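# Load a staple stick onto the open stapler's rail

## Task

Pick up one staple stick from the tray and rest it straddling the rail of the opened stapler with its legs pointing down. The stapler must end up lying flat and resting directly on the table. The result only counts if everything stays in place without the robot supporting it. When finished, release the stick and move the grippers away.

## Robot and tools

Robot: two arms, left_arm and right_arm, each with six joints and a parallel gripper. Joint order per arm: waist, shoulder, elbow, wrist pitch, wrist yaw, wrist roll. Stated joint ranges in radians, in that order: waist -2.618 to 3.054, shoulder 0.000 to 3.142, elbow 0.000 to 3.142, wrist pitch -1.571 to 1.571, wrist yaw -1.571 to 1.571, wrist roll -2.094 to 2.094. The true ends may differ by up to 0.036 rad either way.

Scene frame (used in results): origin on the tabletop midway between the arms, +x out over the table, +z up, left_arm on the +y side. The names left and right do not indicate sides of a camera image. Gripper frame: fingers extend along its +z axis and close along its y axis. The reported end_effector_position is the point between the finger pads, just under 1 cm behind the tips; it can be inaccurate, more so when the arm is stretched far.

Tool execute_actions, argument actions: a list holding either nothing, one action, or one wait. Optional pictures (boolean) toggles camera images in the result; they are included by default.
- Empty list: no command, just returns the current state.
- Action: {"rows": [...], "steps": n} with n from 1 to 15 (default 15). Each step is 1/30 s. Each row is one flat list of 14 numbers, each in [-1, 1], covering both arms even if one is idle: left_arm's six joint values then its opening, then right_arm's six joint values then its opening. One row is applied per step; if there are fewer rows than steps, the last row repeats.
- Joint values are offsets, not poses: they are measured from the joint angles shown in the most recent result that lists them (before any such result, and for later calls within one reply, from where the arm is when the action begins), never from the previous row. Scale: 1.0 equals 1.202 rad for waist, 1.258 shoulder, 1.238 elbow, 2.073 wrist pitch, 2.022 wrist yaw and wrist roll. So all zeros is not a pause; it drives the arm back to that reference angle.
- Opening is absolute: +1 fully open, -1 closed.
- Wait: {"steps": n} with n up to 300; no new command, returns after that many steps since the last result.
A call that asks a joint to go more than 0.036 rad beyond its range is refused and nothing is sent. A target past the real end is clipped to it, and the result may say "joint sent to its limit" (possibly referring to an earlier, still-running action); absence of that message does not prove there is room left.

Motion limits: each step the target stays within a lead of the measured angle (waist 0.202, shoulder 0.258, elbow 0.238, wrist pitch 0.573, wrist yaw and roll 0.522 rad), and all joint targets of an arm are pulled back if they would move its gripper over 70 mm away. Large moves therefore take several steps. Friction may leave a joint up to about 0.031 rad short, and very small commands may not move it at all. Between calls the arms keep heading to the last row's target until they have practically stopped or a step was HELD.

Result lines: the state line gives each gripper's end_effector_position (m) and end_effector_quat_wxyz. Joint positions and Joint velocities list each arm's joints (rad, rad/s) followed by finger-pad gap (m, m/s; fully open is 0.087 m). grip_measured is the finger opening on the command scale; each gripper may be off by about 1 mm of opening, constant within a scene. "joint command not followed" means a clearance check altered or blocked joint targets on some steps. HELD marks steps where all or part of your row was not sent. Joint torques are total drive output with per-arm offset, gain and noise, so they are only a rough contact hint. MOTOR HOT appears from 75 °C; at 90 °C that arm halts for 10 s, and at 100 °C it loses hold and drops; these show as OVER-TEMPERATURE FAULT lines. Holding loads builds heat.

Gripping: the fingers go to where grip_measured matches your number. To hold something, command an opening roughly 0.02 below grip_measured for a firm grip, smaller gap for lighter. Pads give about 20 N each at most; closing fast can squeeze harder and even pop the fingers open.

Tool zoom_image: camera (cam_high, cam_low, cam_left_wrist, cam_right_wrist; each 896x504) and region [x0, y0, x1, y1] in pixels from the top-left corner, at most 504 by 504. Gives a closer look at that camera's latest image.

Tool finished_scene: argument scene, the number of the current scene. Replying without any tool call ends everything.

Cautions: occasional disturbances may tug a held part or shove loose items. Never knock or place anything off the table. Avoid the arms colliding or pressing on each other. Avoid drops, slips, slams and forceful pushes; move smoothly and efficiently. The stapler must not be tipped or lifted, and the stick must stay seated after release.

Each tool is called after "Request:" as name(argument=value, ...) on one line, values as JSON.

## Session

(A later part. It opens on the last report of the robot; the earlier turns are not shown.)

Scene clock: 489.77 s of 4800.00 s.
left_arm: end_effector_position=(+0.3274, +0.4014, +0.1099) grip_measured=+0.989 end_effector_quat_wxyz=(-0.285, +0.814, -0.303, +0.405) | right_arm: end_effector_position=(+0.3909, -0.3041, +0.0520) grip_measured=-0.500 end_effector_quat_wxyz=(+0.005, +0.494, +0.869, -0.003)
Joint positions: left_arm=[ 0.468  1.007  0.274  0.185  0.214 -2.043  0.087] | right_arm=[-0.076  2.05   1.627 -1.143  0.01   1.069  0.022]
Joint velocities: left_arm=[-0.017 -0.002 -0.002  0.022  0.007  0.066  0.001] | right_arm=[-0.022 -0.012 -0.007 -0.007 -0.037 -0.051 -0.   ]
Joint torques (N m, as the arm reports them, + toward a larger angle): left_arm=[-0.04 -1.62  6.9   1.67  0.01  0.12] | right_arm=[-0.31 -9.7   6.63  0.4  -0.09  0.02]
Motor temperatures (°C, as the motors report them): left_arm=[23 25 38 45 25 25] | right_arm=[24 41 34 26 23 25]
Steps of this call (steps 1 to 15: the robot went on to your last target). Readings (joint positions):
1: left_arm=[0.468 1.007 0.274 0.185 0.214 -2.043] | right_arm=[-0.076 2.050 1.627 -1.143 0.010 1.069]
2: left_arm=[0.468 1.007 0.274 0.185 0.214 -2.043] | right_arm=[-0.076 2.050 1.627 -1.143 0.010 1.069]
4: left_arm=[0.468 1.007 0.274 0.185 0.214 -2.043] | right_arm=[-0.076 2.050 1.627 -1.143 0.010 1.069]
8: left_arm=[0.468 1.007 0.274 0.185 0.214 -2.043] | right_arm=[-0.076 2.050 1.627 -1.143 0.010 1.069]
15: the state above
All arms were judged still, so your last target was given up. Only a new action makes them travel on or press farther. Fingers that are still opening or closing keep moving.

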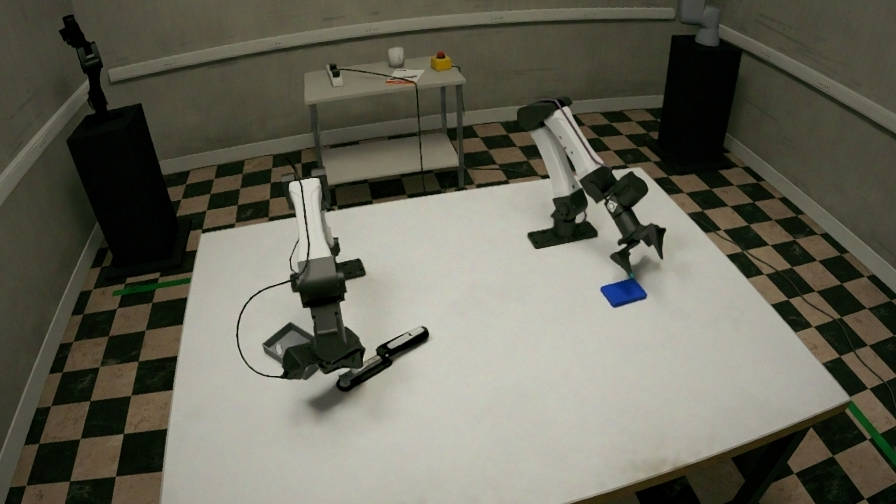

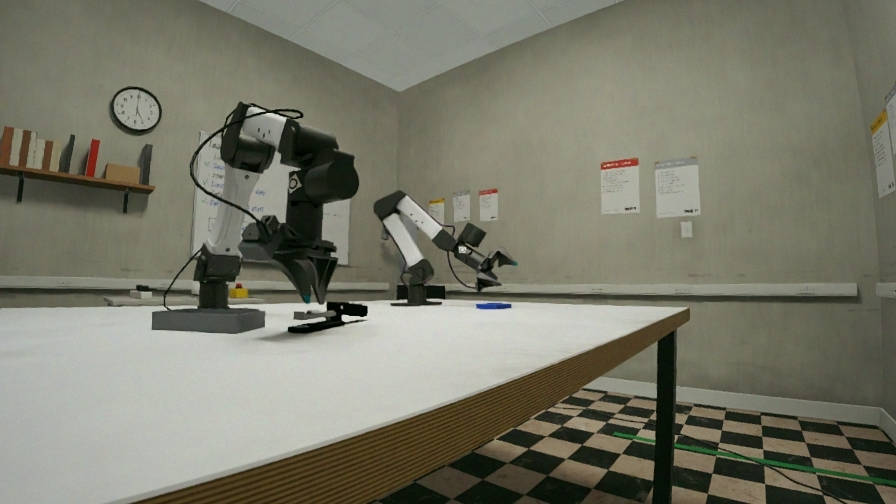

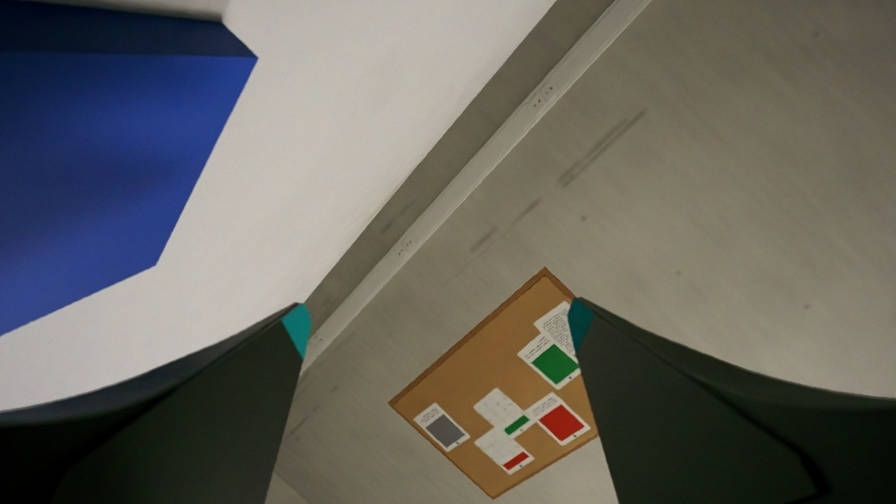

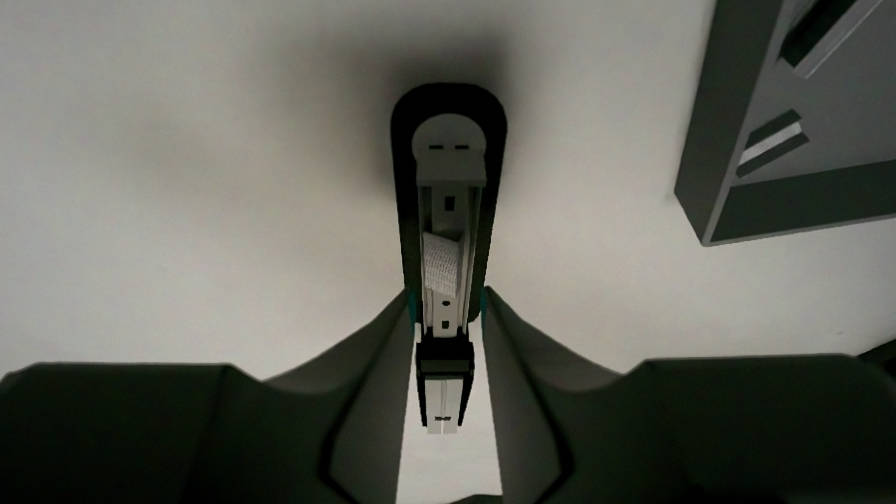

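Request:
execute_actions(actions=[{"rows": [[0,0,0,0,0,0,1, 0,0,0.1,-0.06,0,-0.78,-0.2]], "steps": 15}], pictures=false)

Request:
execute_actions(actions=[{"steps": 40}])

Scene clock: 496.23 s of 4800.00 s.
left_arm: end_effector_position=(+0.3274, +0.4014, +0.1099) grip_measured=+0.989 end_effector_quat_wxyz=(-0.285, +0.814, -0.303, +0.405) | right_arm: end_effector_position=(+0.3749, -0.3533, +0.0750) grip_measured=-0.200 end_effector_quat_wxyz=(-0.004, -0.164, +0.986, -0.005)
Joint positions: left_arm=[ 0.468  1.007  0.274  0.185  0.214 -2.043  0.087] | right_arm=[-0.076  2.058  1.727 -1.247  0.01  -0.294  0.035]
Joint velocities: left_arm=[ 0.002 -0.012 -0.002 -0.066 -0.022 -0.066  0.001] | right_arm=[-0.002  0.007  0.017 -0.037 -0.037 -1.355 -0.   ]
Joint torques (N m, as the arm reports them, + toward a larger angle): left_arm=[-0.01 -1.69  6.92  1.69 -0.01  0.11] | right_arm=[ -0.3  -10.48   8.75   0.25  -0.17  -0.04]
Motor temperatures (°C, as the motors report them): left_arm=[23 25 38 45 25 25] | right_arm=[24 41 34 26 23 25]
Steps of this call (steps 1 to 90: nothing new was sent; then 2.97 s passed at rest; steps 91 to 105: all 15 steps of this action). Readings (joint positions):
91: left_arm=[0.468 1.007 0.274 0.185 0.214 -2.043] | right_arm=[-0.076 2.052 1.642 -1.164 0.010 0.992]
92: left_arm=[0.468 1.007 0.274 0.185 0.214 -2.043] | right_arm=[-0.076 2.058 1.667 -1.189 0.010 0.892]
94: left_arm=[0.468 1.007 0.274 0.185 0.214 -2.043] | right_arm=[-0.076 2.058 1.708 -1.210 0.010 0.694]
98: left_arm=[0.468 1.007 0.274 0.185 0.214 -2.043] | right_arm=[-0.076 2.058 1.727 -1.226 0.010 0.299]
105: the state above

Scene clock: 497.57 s of 4800.00 s.
left_arm: end_effector_position=(+0.3274, +0.4014, +0.1099) grip_measured=+0.989 end_effector_quat_wxyz=(-0.285, +0.814, -0.303, +0.405) | right_arm: end_effector_position=(+0.3773, -0.3611, +0.0752) grip_measured=-0.200 end_effector_quat_wxyz=(-0.007, -0.264, +0.964, -0.004)
Joint positions: left_arm=[ 0.468  1.007  0.274  0.185  0.214 -2.043  0.087] | right_arm=[-0.076  2.058  1.727 -1.251  0.01  -0.5    0.035]
Joint velocities: left_arm=[-0.007  0.002 -0.007  0.037 -0.037  0.022 -0.   ] | right_arm=[ 0.007 -0.002  0.002 -0.022 -0.037  0.007  0.001]
Joint torques (N m, as the arm reports them, + toward a larger angle): left_arm=[ 0.01 -1.55  6.82  1.65 -0.01  0.11] | right_arm=[ -0.28 -10.44   8.72   0.24  -0.18  -0.07]
Motor temperatures (°C, as the motors report them): left_arm=[23 25 38 45 25 25] | right_arm=[24 41 35 26 23 25]
Steps of this call (steps 1 to 30: the robot went on to your last target; steps 31 to 40: nothing new was sent). Readings (joint positions):
1: left_arm=[0.468 1.007 0.274 0.185 0.214 -2.043] | right_arm=[-0.076 2.058 1.727 -1.248 0.010 -0.335]
2: left_arm=[0.468 1.007 0.274 0.185 0.214 -2.043] | right_arm=[-0.076 2.058 1.727 -1.249 0.010 -0.368]
4: left_arm=[0.468 1.007 0.274 0.185 0.214 -2.043] | right_arm=[-0.076 2.058 1.727 -1.250 0.010 -0.416]
8: left_arm=[0.468 1.007 0.274 0.185 0.214 -2.043] | right_arm=[-0.076 2.058 1.727 -1.251 0.010 -0.466]
40: the state above
All arms were judged still, so your last target was given up. Only a new action makes them travel on or press farther. Fingers that are still opening or closing keep moving.

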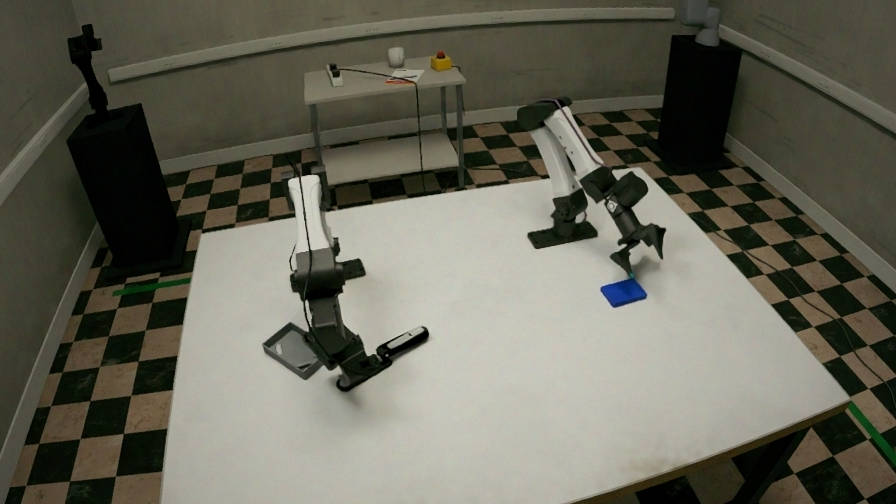

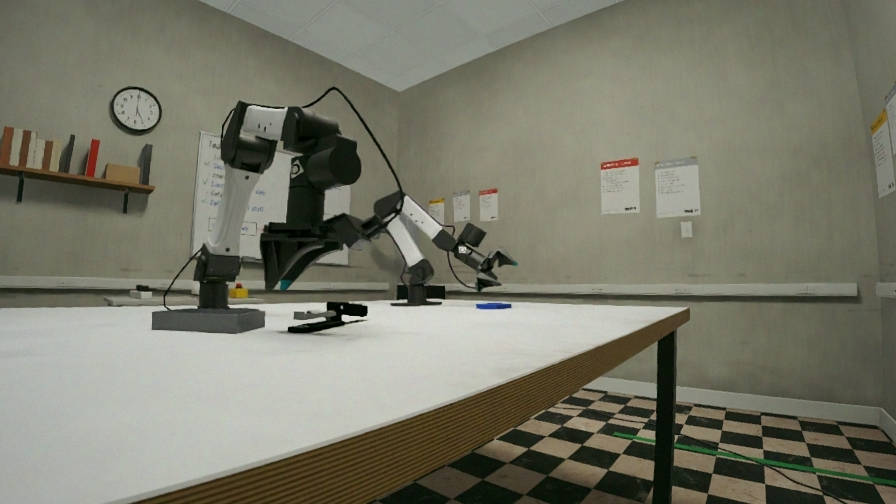

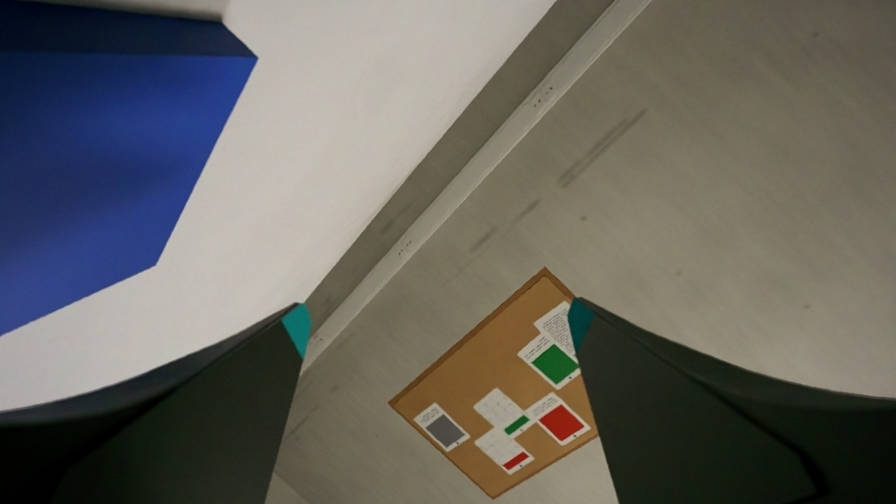

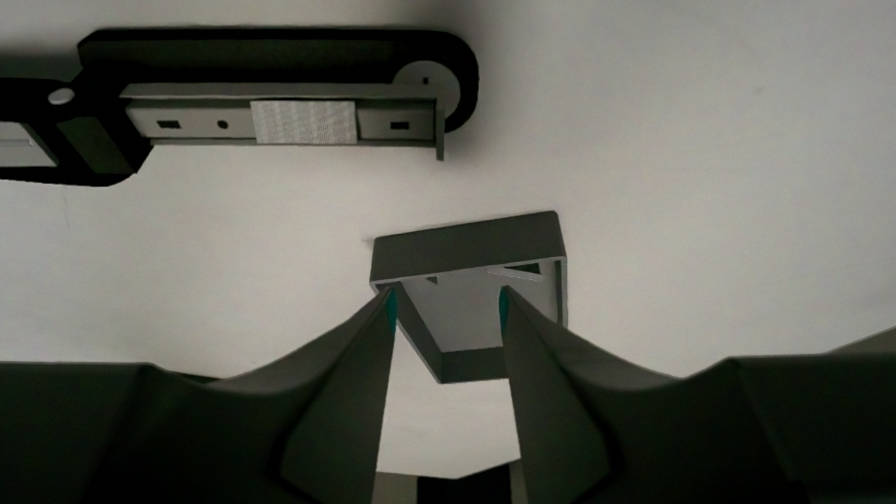

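Request:
execute_actions(actions=[{"rows": [[0,0,0,0,0,0,1, 0.128,0.045,0.06,0.0,0,0.08,0.2]], "steps": 15}], pictures=false)

Request:
execute_actions(actions=[{"steps": 30}])

Scene clock: 504.47 s of 4800.00 s.
left_arm: end_effector_position=(+0.3274, +0.4014, +0.1099) grip_measured=+0.989 end_effector_quat_wxyz=(-0.285, +0.814, -0.303, +0.405) | right_arm: end_effector_position=(+0.3809, -0.2973, +0.0683) grip_measured=+0.200 end_effector_quat_wxyz=(-0.007, -0.269, +0.963, -0.003)
Joint positions: left_arm=[ 0.468  1.007  0.274  0.185  0.214 -2.043  0.087] | right_arm=[ 0.082  2.106  1.772 -1.251  0.007 -0.352  0.052]
Joint velocities: left_arm=[ 0.007  0.017  0.002 -0.037  0.066 -0.037 -0.001] | right_arm=[-0.022 -0.002 -0.002 -0.022 -0.037  0.066 -0.001]
Joint torques (N m, as the arm reports them, + toward a larger angle): left_arm=[ 0.   -1.61  6.83  1.68 -0.02  0.11] | right_arm=[-0.61 -9.53  9.29  0.4  -0.14  0.1 ]
Motor temperatures (°C, as the motors report them): left_arm=[23 25 38 45 25 25] | right_arm=[24 41 35 26 23 25]
Steps of this call (steps 1 to 90: nothing new was sent; then 3.40 s passed at rest; steps 91 to 105: all 15 steps of this action). Readings (joint positions):
91: left_arm=[0.468 1.007 0.274 0.185 0.214 -2.043] | right_arm=[-0.063 2.063 1.736 -1.257 0.016 -0.476]
92: left_arm=[0.468 1.007 0.274 0.185 0.214 -2.043] | right_arm=[-0.039 2.074 1.752 -1.259 0.021 -0.449]
94: left_arm=[0.468 1.007 0.274 0.185 0.214 -2.043] | right_arm=[0.031 2.093 1.770 -1.252 0.020 -0.411]
98: left_arm=[0.468 1.007 0.274 0.185 0.214 -2.043] | right_arm=[0.103 2.106 1.772 -1.251 0.007 -0.374]
105: the state above

Scene clock: 505.47 s of 4800.00 s.
left_arm: end_effector_position=(+0.3274, +0.4014, +0.1099) grip_measured=+0.989 end_effector_quat_wxyz=(-0.285, +0.814, -0.303, +0.405) | right_arm: end_effector_position=(+0.3808, -0.2970, +0.0683) grip_measured=+0.200 end_effector_quat_wxyz=(-0.007, -0.266, +0.964, -0.003)
Joint positions: left_arm=[ 0.468  1.007  0.274  0.185  0.214 -2.043  0.087] | right_arm=[ 0.082  2.106  1.772 -1.251  0.007 -0.346  0.052]
Joint velocities: left_arm=[-0.002  0.017  0.002 -0.125  0.007 -0.095 -0.   ] | right_arm=[-0.007  0.007 -0.027 -0.037  0.007  0.022 -0.   ]
Joint torques (N m, as the arm reports them, + toward a larger angle): left_arm=[ 0.06 -1.52  6.84  1.67 -0.02  0.09] | right_arm=[-0.66 -9.53  9.25  0.4  -0.14  0.11]
Motor temperatures (°C, as the motors report them): left_arm=[23 25 38 45 25 25] | right_arm=[24 41 35 26 23 25]
Steps of this call (steps 1 to 15: the robot went on to your last target; steps 16 to 30: nothing new was sent). Readings (joint positions):
1: left_arm=[0.468 1.007 0.274 0.185 0.214 -2.043] | right_arm=[0.082 2.106 1.772 -1.251 0.007 -0.351]
2: left_arm=[0.468 1.007 0.274 0.185 0.214 -2.043] | right_arm=[0.082 2.106 1.772 -1.251 0.007 -0.349]
4: left_arm=[0.468 1.007 0.274 0.185 0.214 -2.043] | right_arm=[0.082 2.106 1.772 -1.251 0.007 -0.348]
8: left_arm=[0.468 1.007 0.274 0.185 0.214 -2.043] | right_arm=[0.082 2.106 1.772 -1.251 0.007 -0.347]
30: the state above
All arms were judged still, so your last target was given up. Only a new action makes them travel on or press farther. Fingers that are still opening or closing keep moving.

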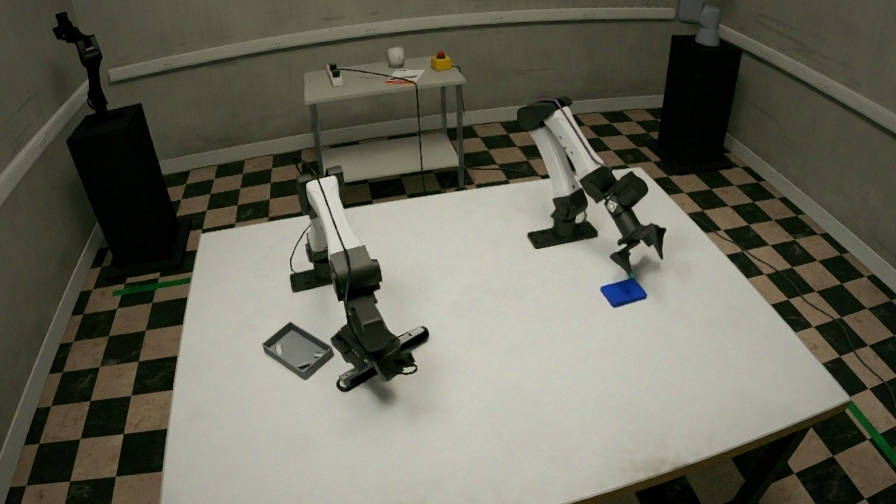

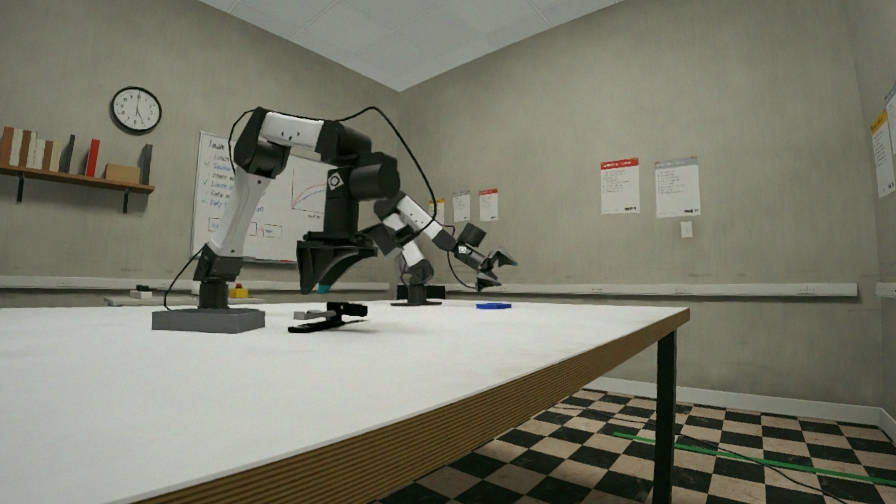

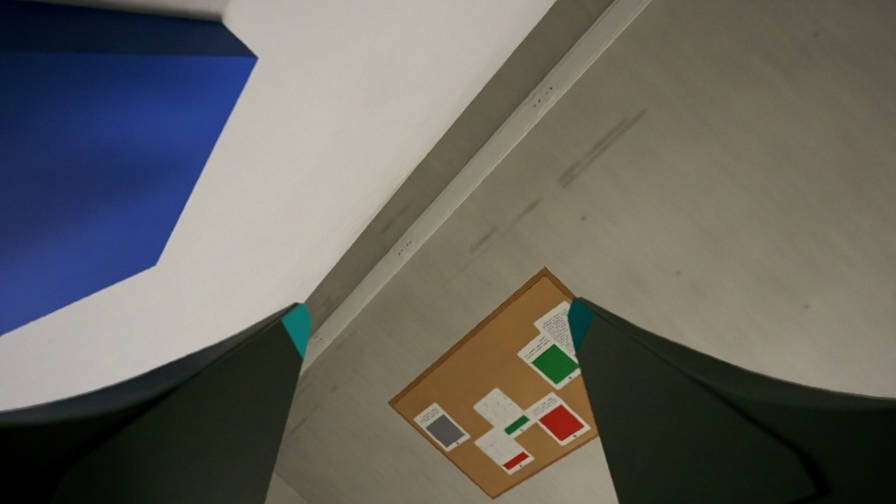

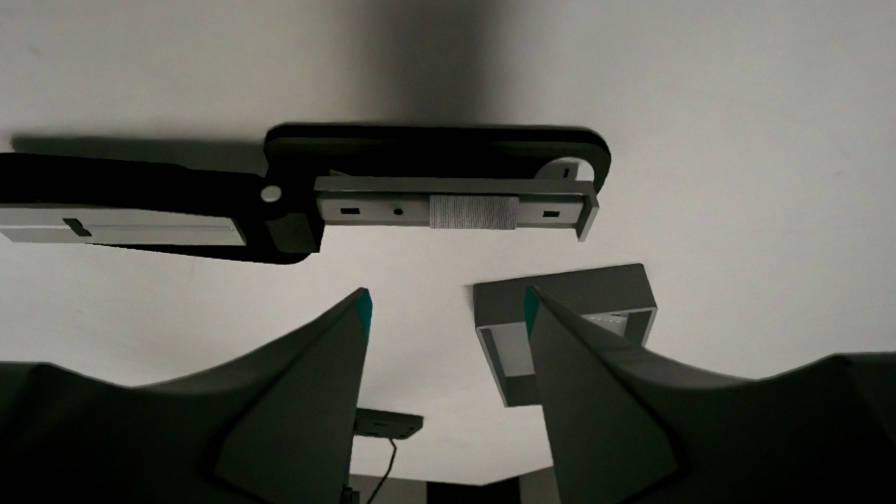

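Request:
execute_actions(actions=[{"rows": [[0,0,0,0,0,0,1, -0.025,0.06,0,0.055,0,-0.012,0.2]], "steps": 15}], pictures=false)

Request:
execute_actions(actions=[{"steps": 30}])

Scene clock: 512.77 s of 4800.00 s.
left_arm: end_effector_position=(+0.3274, +0.4014, +0.1099) grip_measured=+0.989 end_effector_quat_wxyz=(-0.285, +0.814, -0.303, +0.405) | right_arm: end_effector_position=(+0.3984, -0.3041, +0.0382) grip_measured=+0.200 end_effector_quat_wxyz=(-0.003, -0.261, +0.965, -0.003)
Joint positions: left_arm=[ 0.468  1.007  0.274  0.185  0.214 -2.043  0.087] | right_arm=[ 0.056  2.181  1.772 -1.167  0.007 -0.36   0.052]
Joint velocities: left_arm=[-0.007 -0.002  0.007 -0.022  0.037 -0.037 -0.001] | right_arm=[ 0.002 -0.012 -0.007  0.051 -0.007  0.007 -0.   ]
Joint torques (N m, as the arm reports them, + toward a larger angle): left_arm=[-0.06 -1.61  6.83  1.66  0.01  0.11] | right_arm=[ -0.62 -10.73   6.66   0.77  -0.16  -0.09]
Motor temperatures (°C, as the motors report them): left_arm=[23 25 38 45 25 25] | right_arm=[24 41 36 26 23 25]
Steps of this call (steps 1 to 90: nothing new was sent; then 3.80 s passed at rest; steps 91 to 105: all 15 steps of this action). Readings (joint positions):
91: left_arm=[0.468 1.007 0.274 0.185 0.214 -2.043] | right_arm=[0.080 2.111 1.772 -1.244 0.007 -0.349]
92: left_arm=[0.468 1.007 0.274 0.185 0.214 -2.043] | right_arm=[0.077 2.120 1.772 -1.225 0.007 -0.352]
94: left_arm=[0.468 1.007 0.274 0.185 0.214 -2.043] | right_arm=[0.067 2.148 1.772 -1.196 0.007 -0.355]
98: left_arm=[0.468 1.007 0.274 0.185 0.214 -2.043] | right_arm=[0.056 2.181 1.772 -1.173 0.007 -0.359]
105: the state above

Scene clock: 513.77 s of 4800.00 s.
left_arm: end_effector_position=(+0.3274, +0.4014, +0.1099) grip_measured=+0.989 end_effector_quat_wxyz=(-0.285, +0.814, -0.303, +0.405) | right_arm: end_effector_position=(+0.3984, -0.3042, +0.0382) grip_measured=+0.200 end_effector_quat_wxyz=(-0.003, -0.261, +0.965, -0.003)
Joint positions: left_arm=[ 0.468  1.007  0.274  0.185  0.214 -2.043  0.087] | right_arm=[ 0.056  2.181  1.772 -1.167  0.007 -0.361  0.052]
Joint velocities: left_arm=[ 0.002  0.007 -0.007 -0.022 -0.037  0.037 -0.   ] | right_arm=[ 0.007 -0.007 -0.007 -0.051  0.007  0.037 -0.   ]
Joint torques (N m, as the arm reports them, + toward a larger angle): left_arm=[ 0.03 -1.67  6.89  1.66 -0.01  0.11] | right_arm=[ -0.64 -10.72   6.67   0.77  -0.17  -0.09]
Motor temperatures (°C, as the motors report them): left_arm=[23 25 38 45 25 25] | right_arm=[24 42 36 26 23 25]
Steps of this call (steps 1 to 15: the robot went on to your last target; steps 16 to 30: nothing new was sent). Readings (joint positions):
1: left_arm=[0.468 1.007 0.274 0.185 0.214 -2.043] | right_arm=[0.056 2.181 1.772 -1.167 0.007 -0.360]
2: left_arm=[0.468 1.007 0.274 0.185 0.214 -2.043] | right_arm=[0.056 2.181 1.772 -1.167 0.007 -0.361]
4: left_arm=[0.468 1.007 0.274 0.185 0.214 -2.043] | right_arm=[0.056 2.181 1.772 -1.167 0.007 -0.361]
8: left_arm=[0.468 1.007 0.274 0.185 0.214 -2.043] | right_arm=[0.056 2.181 1.772 -1.167 0.007 -0.361]
30: the state above
All arms were judged still, so your last target was given up. Only a new action makes them travel on or press farther. Fingers that are still opening or closing keep moving.

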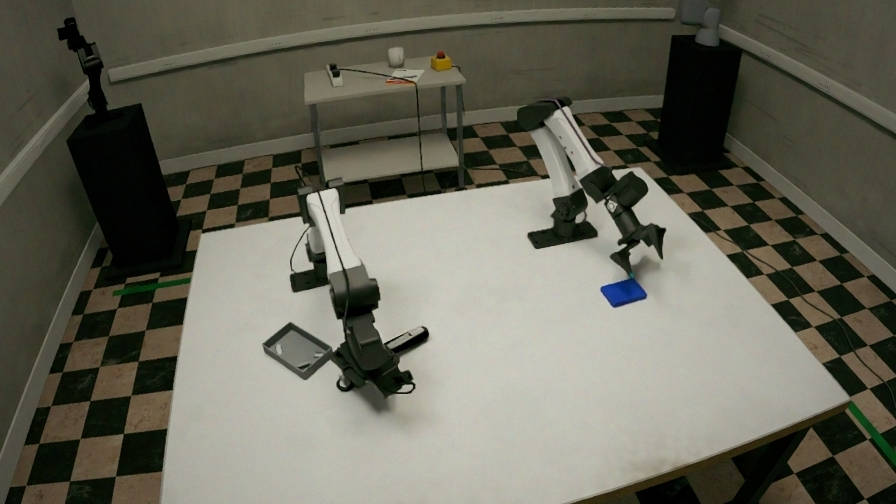

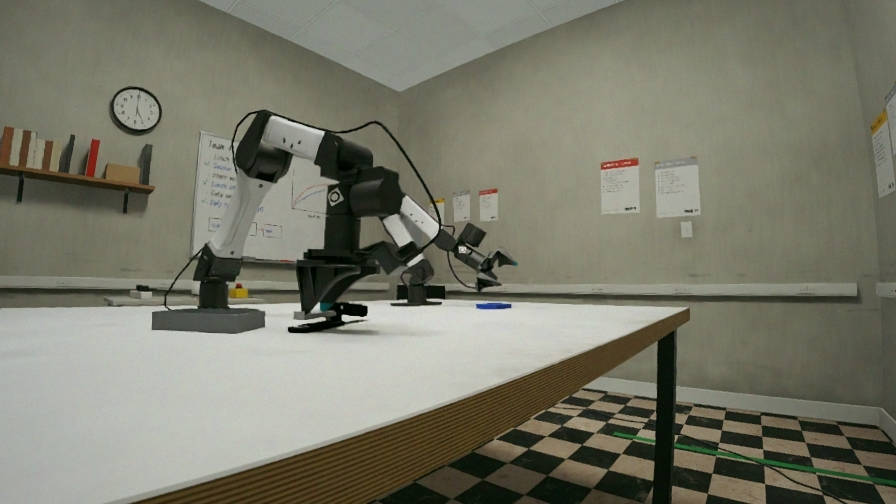

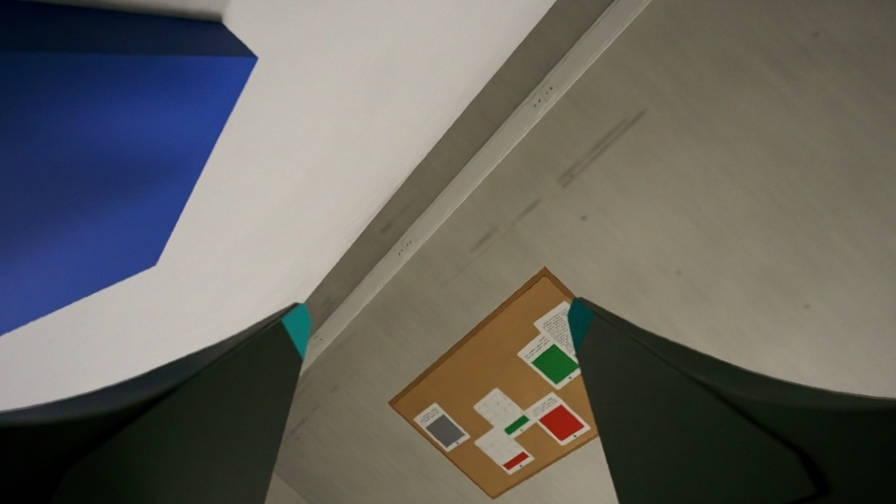

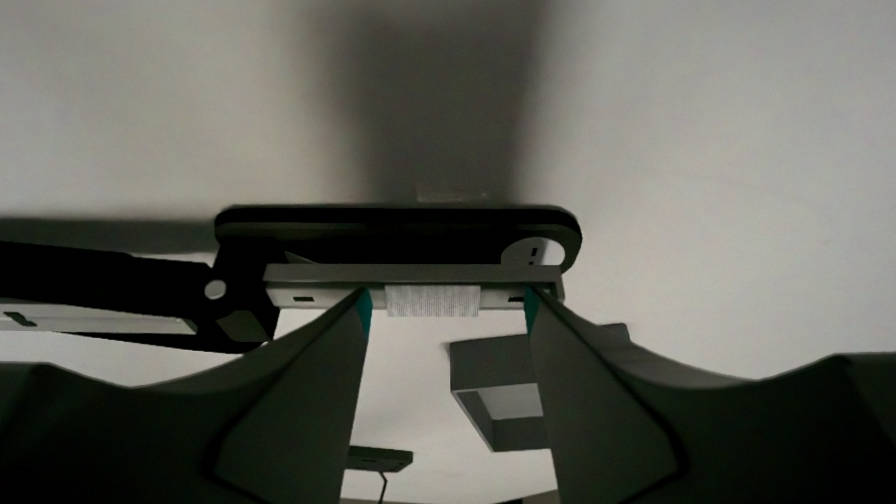

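Went lower than planned but looks inside. Close slowly.

Request:
execute_actions(actions=[{"rows": [[0,0,0,0,0,0,1, 0,0,0,0,0,0,0.1],[0,0,0,0,0,0,1, 0,0,0,0,0,0,0.0],[0,0,0,0,0,0,1, 0,0,0,0,0,0,-0.1],[0,0,0,0,0,0,1, 0,0,0,0,0,0,-0.15],[0,0,0,0,0,0,1, 0,0,0,0,0,0,-0.2],[0,0,0,0,0,0,1, 0,0,0,0,0,0,-0.25],[0,0,0,0,0,0,1, 0,0,0,0,0,0,-0.3],[0,0,0,0,0,0,1, 0,0,0,0,0,0,-0.35],[0,0,0,0,0,0,1, 0,0,0,0,0,0,-0.4]], "steps": 15}])

Scene clock: 519.27 s of 4800.00 s.
left_arm: end_effector_position=(+0.3274, +0.4014, +0.1099) grip_measured=+0.989 end_effector_quat_wxyz=(-0.285, +0.814, -0.303, +0.405) | right_arm: end_effector_position=(+0.3961, -0.3004, +0.0383) grip_measured=-0.384 end_effector_quat_wxyz=(-0.005, -0.261, +0.965, +0.004)
Joint positions: left_arm=[ 0.468  1.007  0.274  0.185  0.214 -2.043  0.087] | right_arm=[ 0.06   2.181  1.772 -1.174 -0.008 -0.358  0.027]
Joint velocities: left_arm=[-0.002  0.012 -0.022  0.095  0.037  0.007 -0.001] | right_arm=[-0.002  0.002  0.017 -0.022 -0.022  0.037 -0.   ]
Joint torques (N m, as the arm reports them, + toward a larger angle): left_arm=[ 0.06 -1.58  6.84  1.64 -0.02  0.09] | right_arm=[ -0.56 -10.69   6.64   0.49  -0.06  -0.02]
Motor temperatures (°C, as the motors report them): left_arm=[23 25 39 45 25 25] | right_arm=[24 42 36 26 23 25]
Steps of this call (steps 1 to 90: nothing new was sent; then 2.00 s passed at rest; steps 91 to 105: all 15 steps of this action). Readings (joint positions):
91: left_arm=[0.468 1.007 0.274 0.185 0.214 -2.043] | right_arm=[0.056 2.181 1.772 -1.167 0.007 -0.361]
92: left_arm=[0.468 1.007 0.274 0.185 0.214 -2.043] | right_arm=[0.056 2.181 1.772 -1.167 0.007 -0.361]
94: left_arm=[0.468 1.007 0.274 0.185 0.214 -2.043] | right_arm=[0.056 2.181 1.772 -1.168 0.003 -0.360]
98: left_arm=[0.468 1.007 0.274 0.185 0.214 -2.043] | right_arm=[0.060 2.181 1.772 -1.174 -0.009 -0.358]
105: the state above

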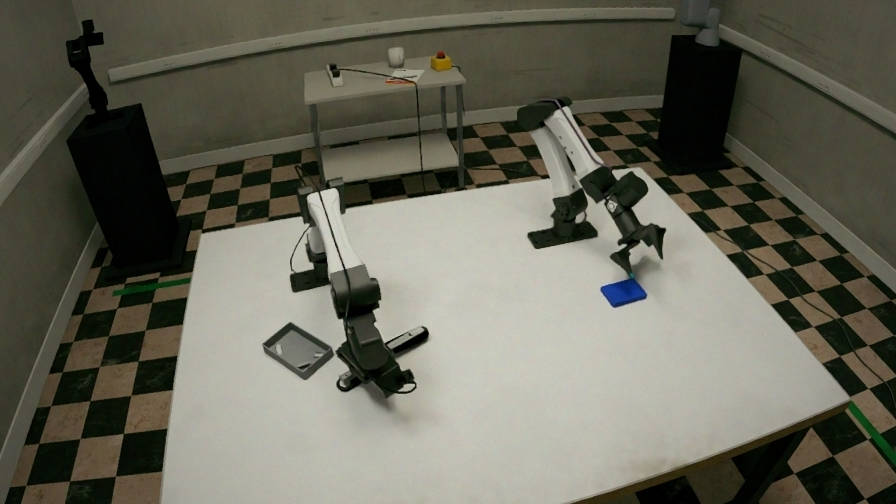

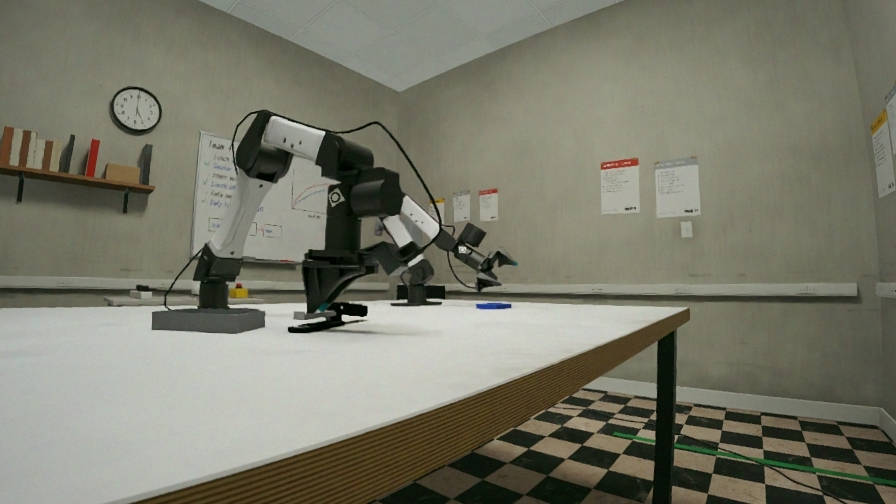

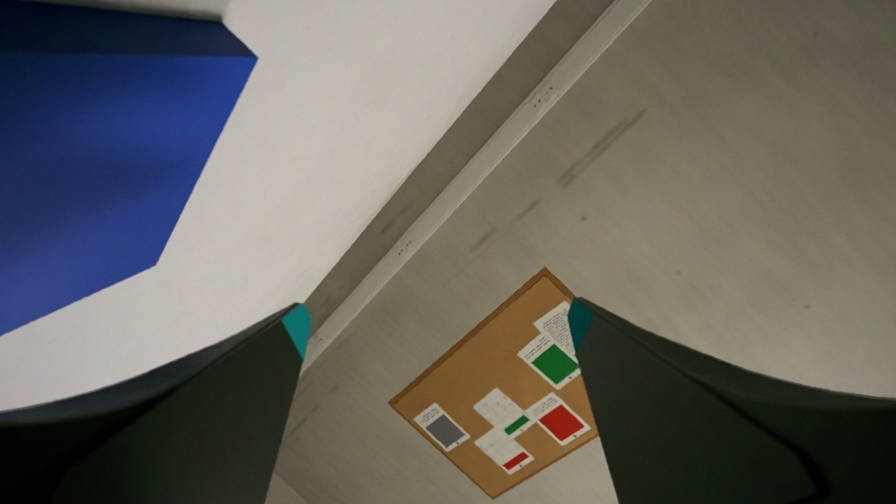

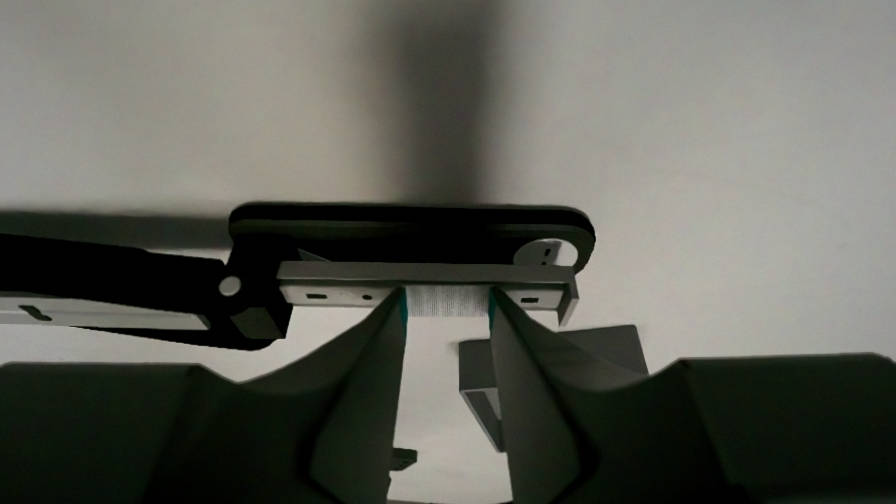

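Gripped. Lift a little.

Request:
execute_actions(actions=[{"rows": [[0,0,0,0,0,0,1, 0,-0.04,0.03,-0.04,0,0,-0.42]], "steps": 15}], pictures=false)

Request:
execute_actions(actions=[{"steps": 25}])

Request:
zoom_image(camera="cam_low", region=[250, 230, 420, 350])

Scene clock: 524.43 s of 4800.00 s.
left_arm: end_effector_position=(+0.3274, +0.4014, +0.1099) grip_measured=+0.989 end_effector_quat_wxyz=(-0.285, +0.814, -0.303, +0.405) | right_arm: end_effector_position=(+0.3848, -0.3023, +0.0533) grip_measured=-0.384 end_effector_quat_wxyz=(-0.019, -0.261, +0.965, +0.006)
Joint positions: left_arm=[ 0.468  1.007  0.274  0.185  0.214 -2.043  0.087] | right_arm=[ 0.06   2.152  1.781 -1.238 -0.008 -0.358  0.027]
Joint velocities: left_arm=[ 0.012  0.017 -0.002 -0.051  0.037  0.007 -0.   ] | right_arm=[-0.007  0.017  0.002 -0.095 -0.081 -0.037 -0.001]
Joint torques (N m, as the arm reports them, + toward a larger angle): left_arm=[-0.01 -1.64  6.92  1.64  0.    0.1 ] | right_arm=[ -0.33 -12.07   9.1    0.19  -0.18   0.02]
Motor temperatures (°C, as the motors report them): left_arm=[23 25 39 45 25 25] | right_arm=[24 43 36 26 23 25]
Steps of this call (steps 1 to 15: the robot went on to your last target; steps 16 to 90: nothing new was sent; then 1.67 s passed at rest; steps 91 to 105: all 15 steps of this action). Readings (joint positions):
91: left_arm=[0.468 1.007 0.274 0.185 0.214 -2.043] | right_arm=[0.060 2.179 1.774 -1.178 -0.008 -0.358]
92: left_arm=[0.468 1.007 0.274 0.185 0.214 -2.043] | right_arm=[0.060 2.176 1.775 -1.187 -0.008 -0.358]
94: left_arm=[0.468 1.007 0.274 0.185 0.214 -2.043] | right_arm=[0.060 2.165 1.777 -1.206 -0.008 -0.358]
98: left_arm=[0.468 1.007 0.274 0.185 0.214 -2.043] | right_arm=[0.060 2.152 1.781 -1.227 -0.008 -0.358]
105: the state above

Scene clock: 525.27 s of 4800.00 s.
left_arm: end_effector_position=(+0.3274, +0.4014, +0.1099) grip_measured=+0.989 end_effector_quat_wxyz=(-0.285, +0.814, -0.303, +0.405) | right_arm: end_effector_position=(+0.3842, -0.3024, +0.0535) grip_measured=-0.384 end_effector_quat_wxyz=(-0.020, -0.261, +0.965, +0.006)
Joint positions: left_arm=[ 0.468  1.007  0.274  0.185  0.214 -2.043  0.087] | right_arm=[ 0.06   2.152  1.781 -1.24  -0.008 -0.358  0.027]
Joint velocities: left_arm=[ 0.012  0.012 -0.002  0.051 -0.022 -0.007 -0.   ] | right_arm=[-0.012  0.027 -0.007  0.051  0.022  0.007 -0.001]
Joint torques (N m, as the arm reports them, + toward a larger angle): left_arm=[-0.03 -1.59  6.86  1.65 -0.03  0.07] | right_arm=[ -0.31 -12.11   9.07   0.17  -0.18   0.02]
Motor temperatures (°C, as the motors report them): left_arm=[23 25 39 45 25 25] | right_arm=[24 43 36 26 23 25]
Steps of this call (steps 1 to 15: the robot went on to your last target; steps 16 to 25: nothing new was sent). Readings (joint positions):
1: left_arm=[0.468 1.007 0.274 0.185 0.214 -2.043] | right_arm=[0.060 2.152 1.781 -1.239 -0.008 -0.358]
2: left_arm=[0.468 1.007 0.274 0.185 0.214 -2.043] | right_arm=[0.060 2.152 1.781 -1.239 -0.008 -0.358]
4: left_arm=[0.468 1.007 0.274 0.185 0.214 -2.043] | right_arm=[0.060 2.152 1.781 -1.240 -0.008 -0.358]
8: left_arm=[0.468 1.007 0.274 0.185 0.214 -2.043] | right_arm=[0.060 2.152 1.781 -1.240 -0.008 -0.358]
25: the state above
All arms were judged still, so your last target was given up. Only a new action makes them travel on or press farther. Fingers that are still opening or closing keep moving.

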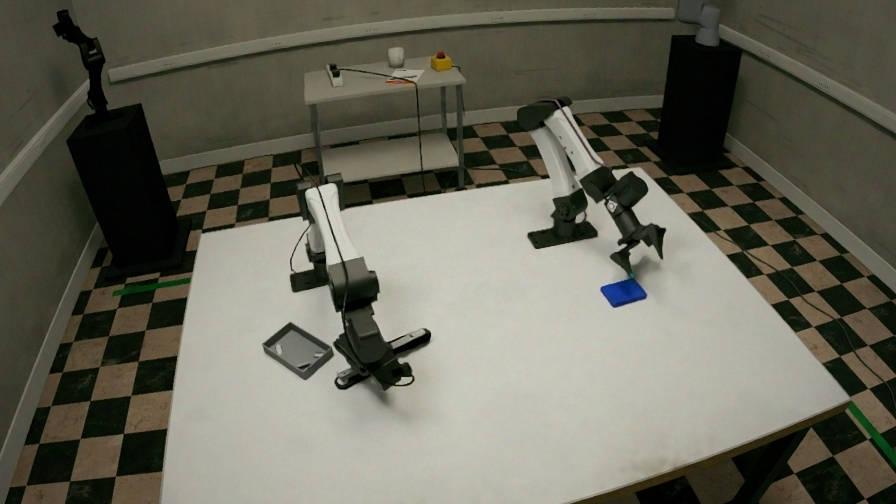

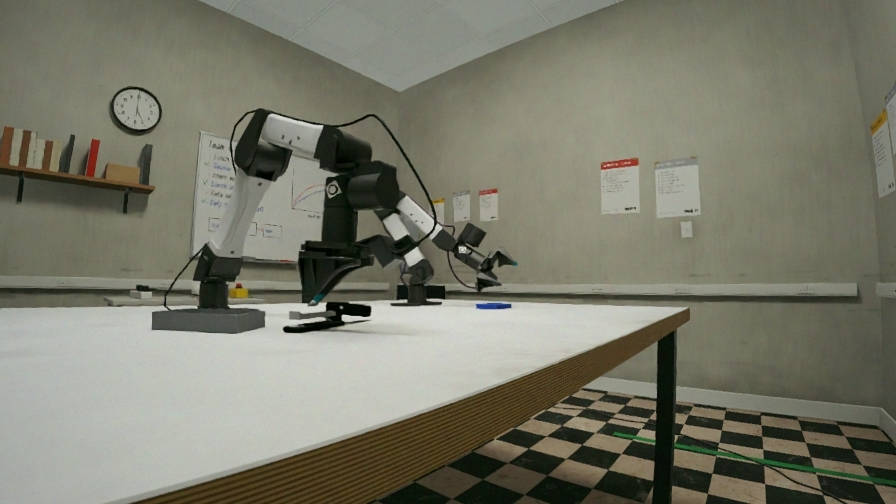

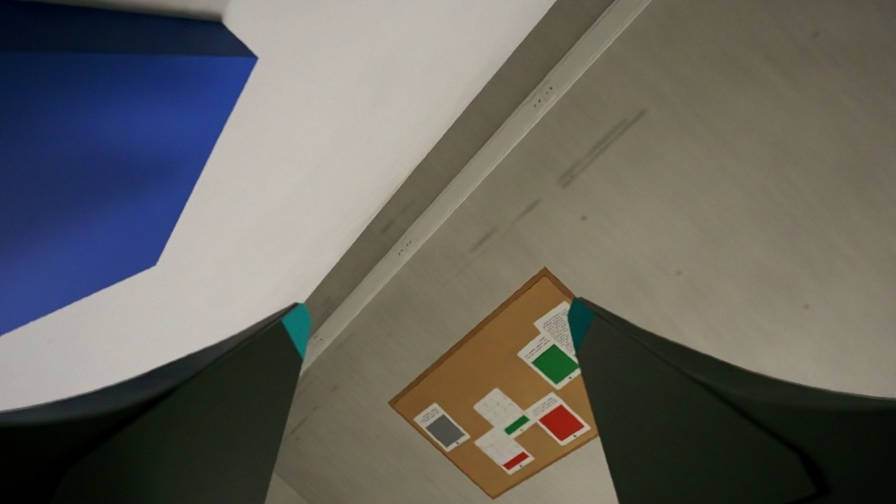

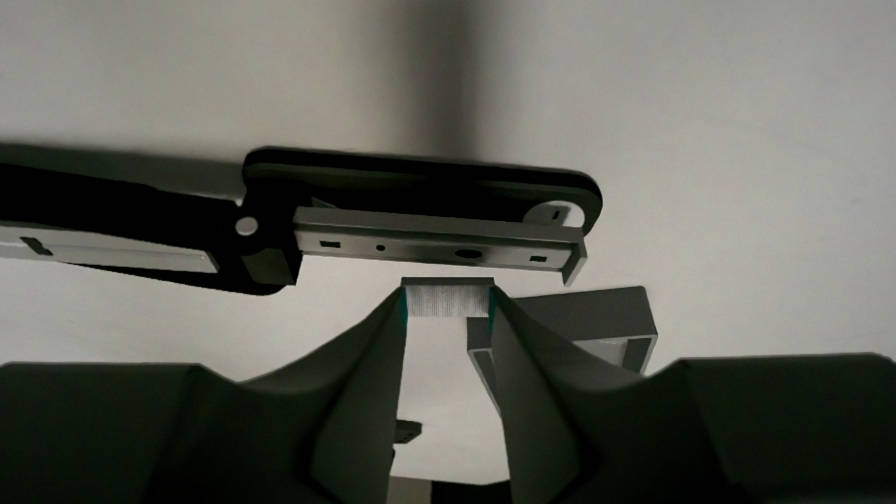

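Region (250, 230, 420, 350) of cam_low's 896x504 image, scaled by 2.965, with more detail than that image has; it fills the top 356 rows of this view, and the rest is white.

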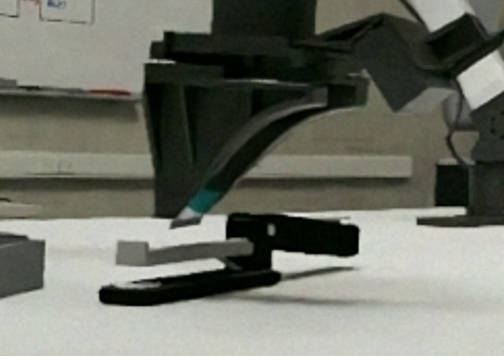

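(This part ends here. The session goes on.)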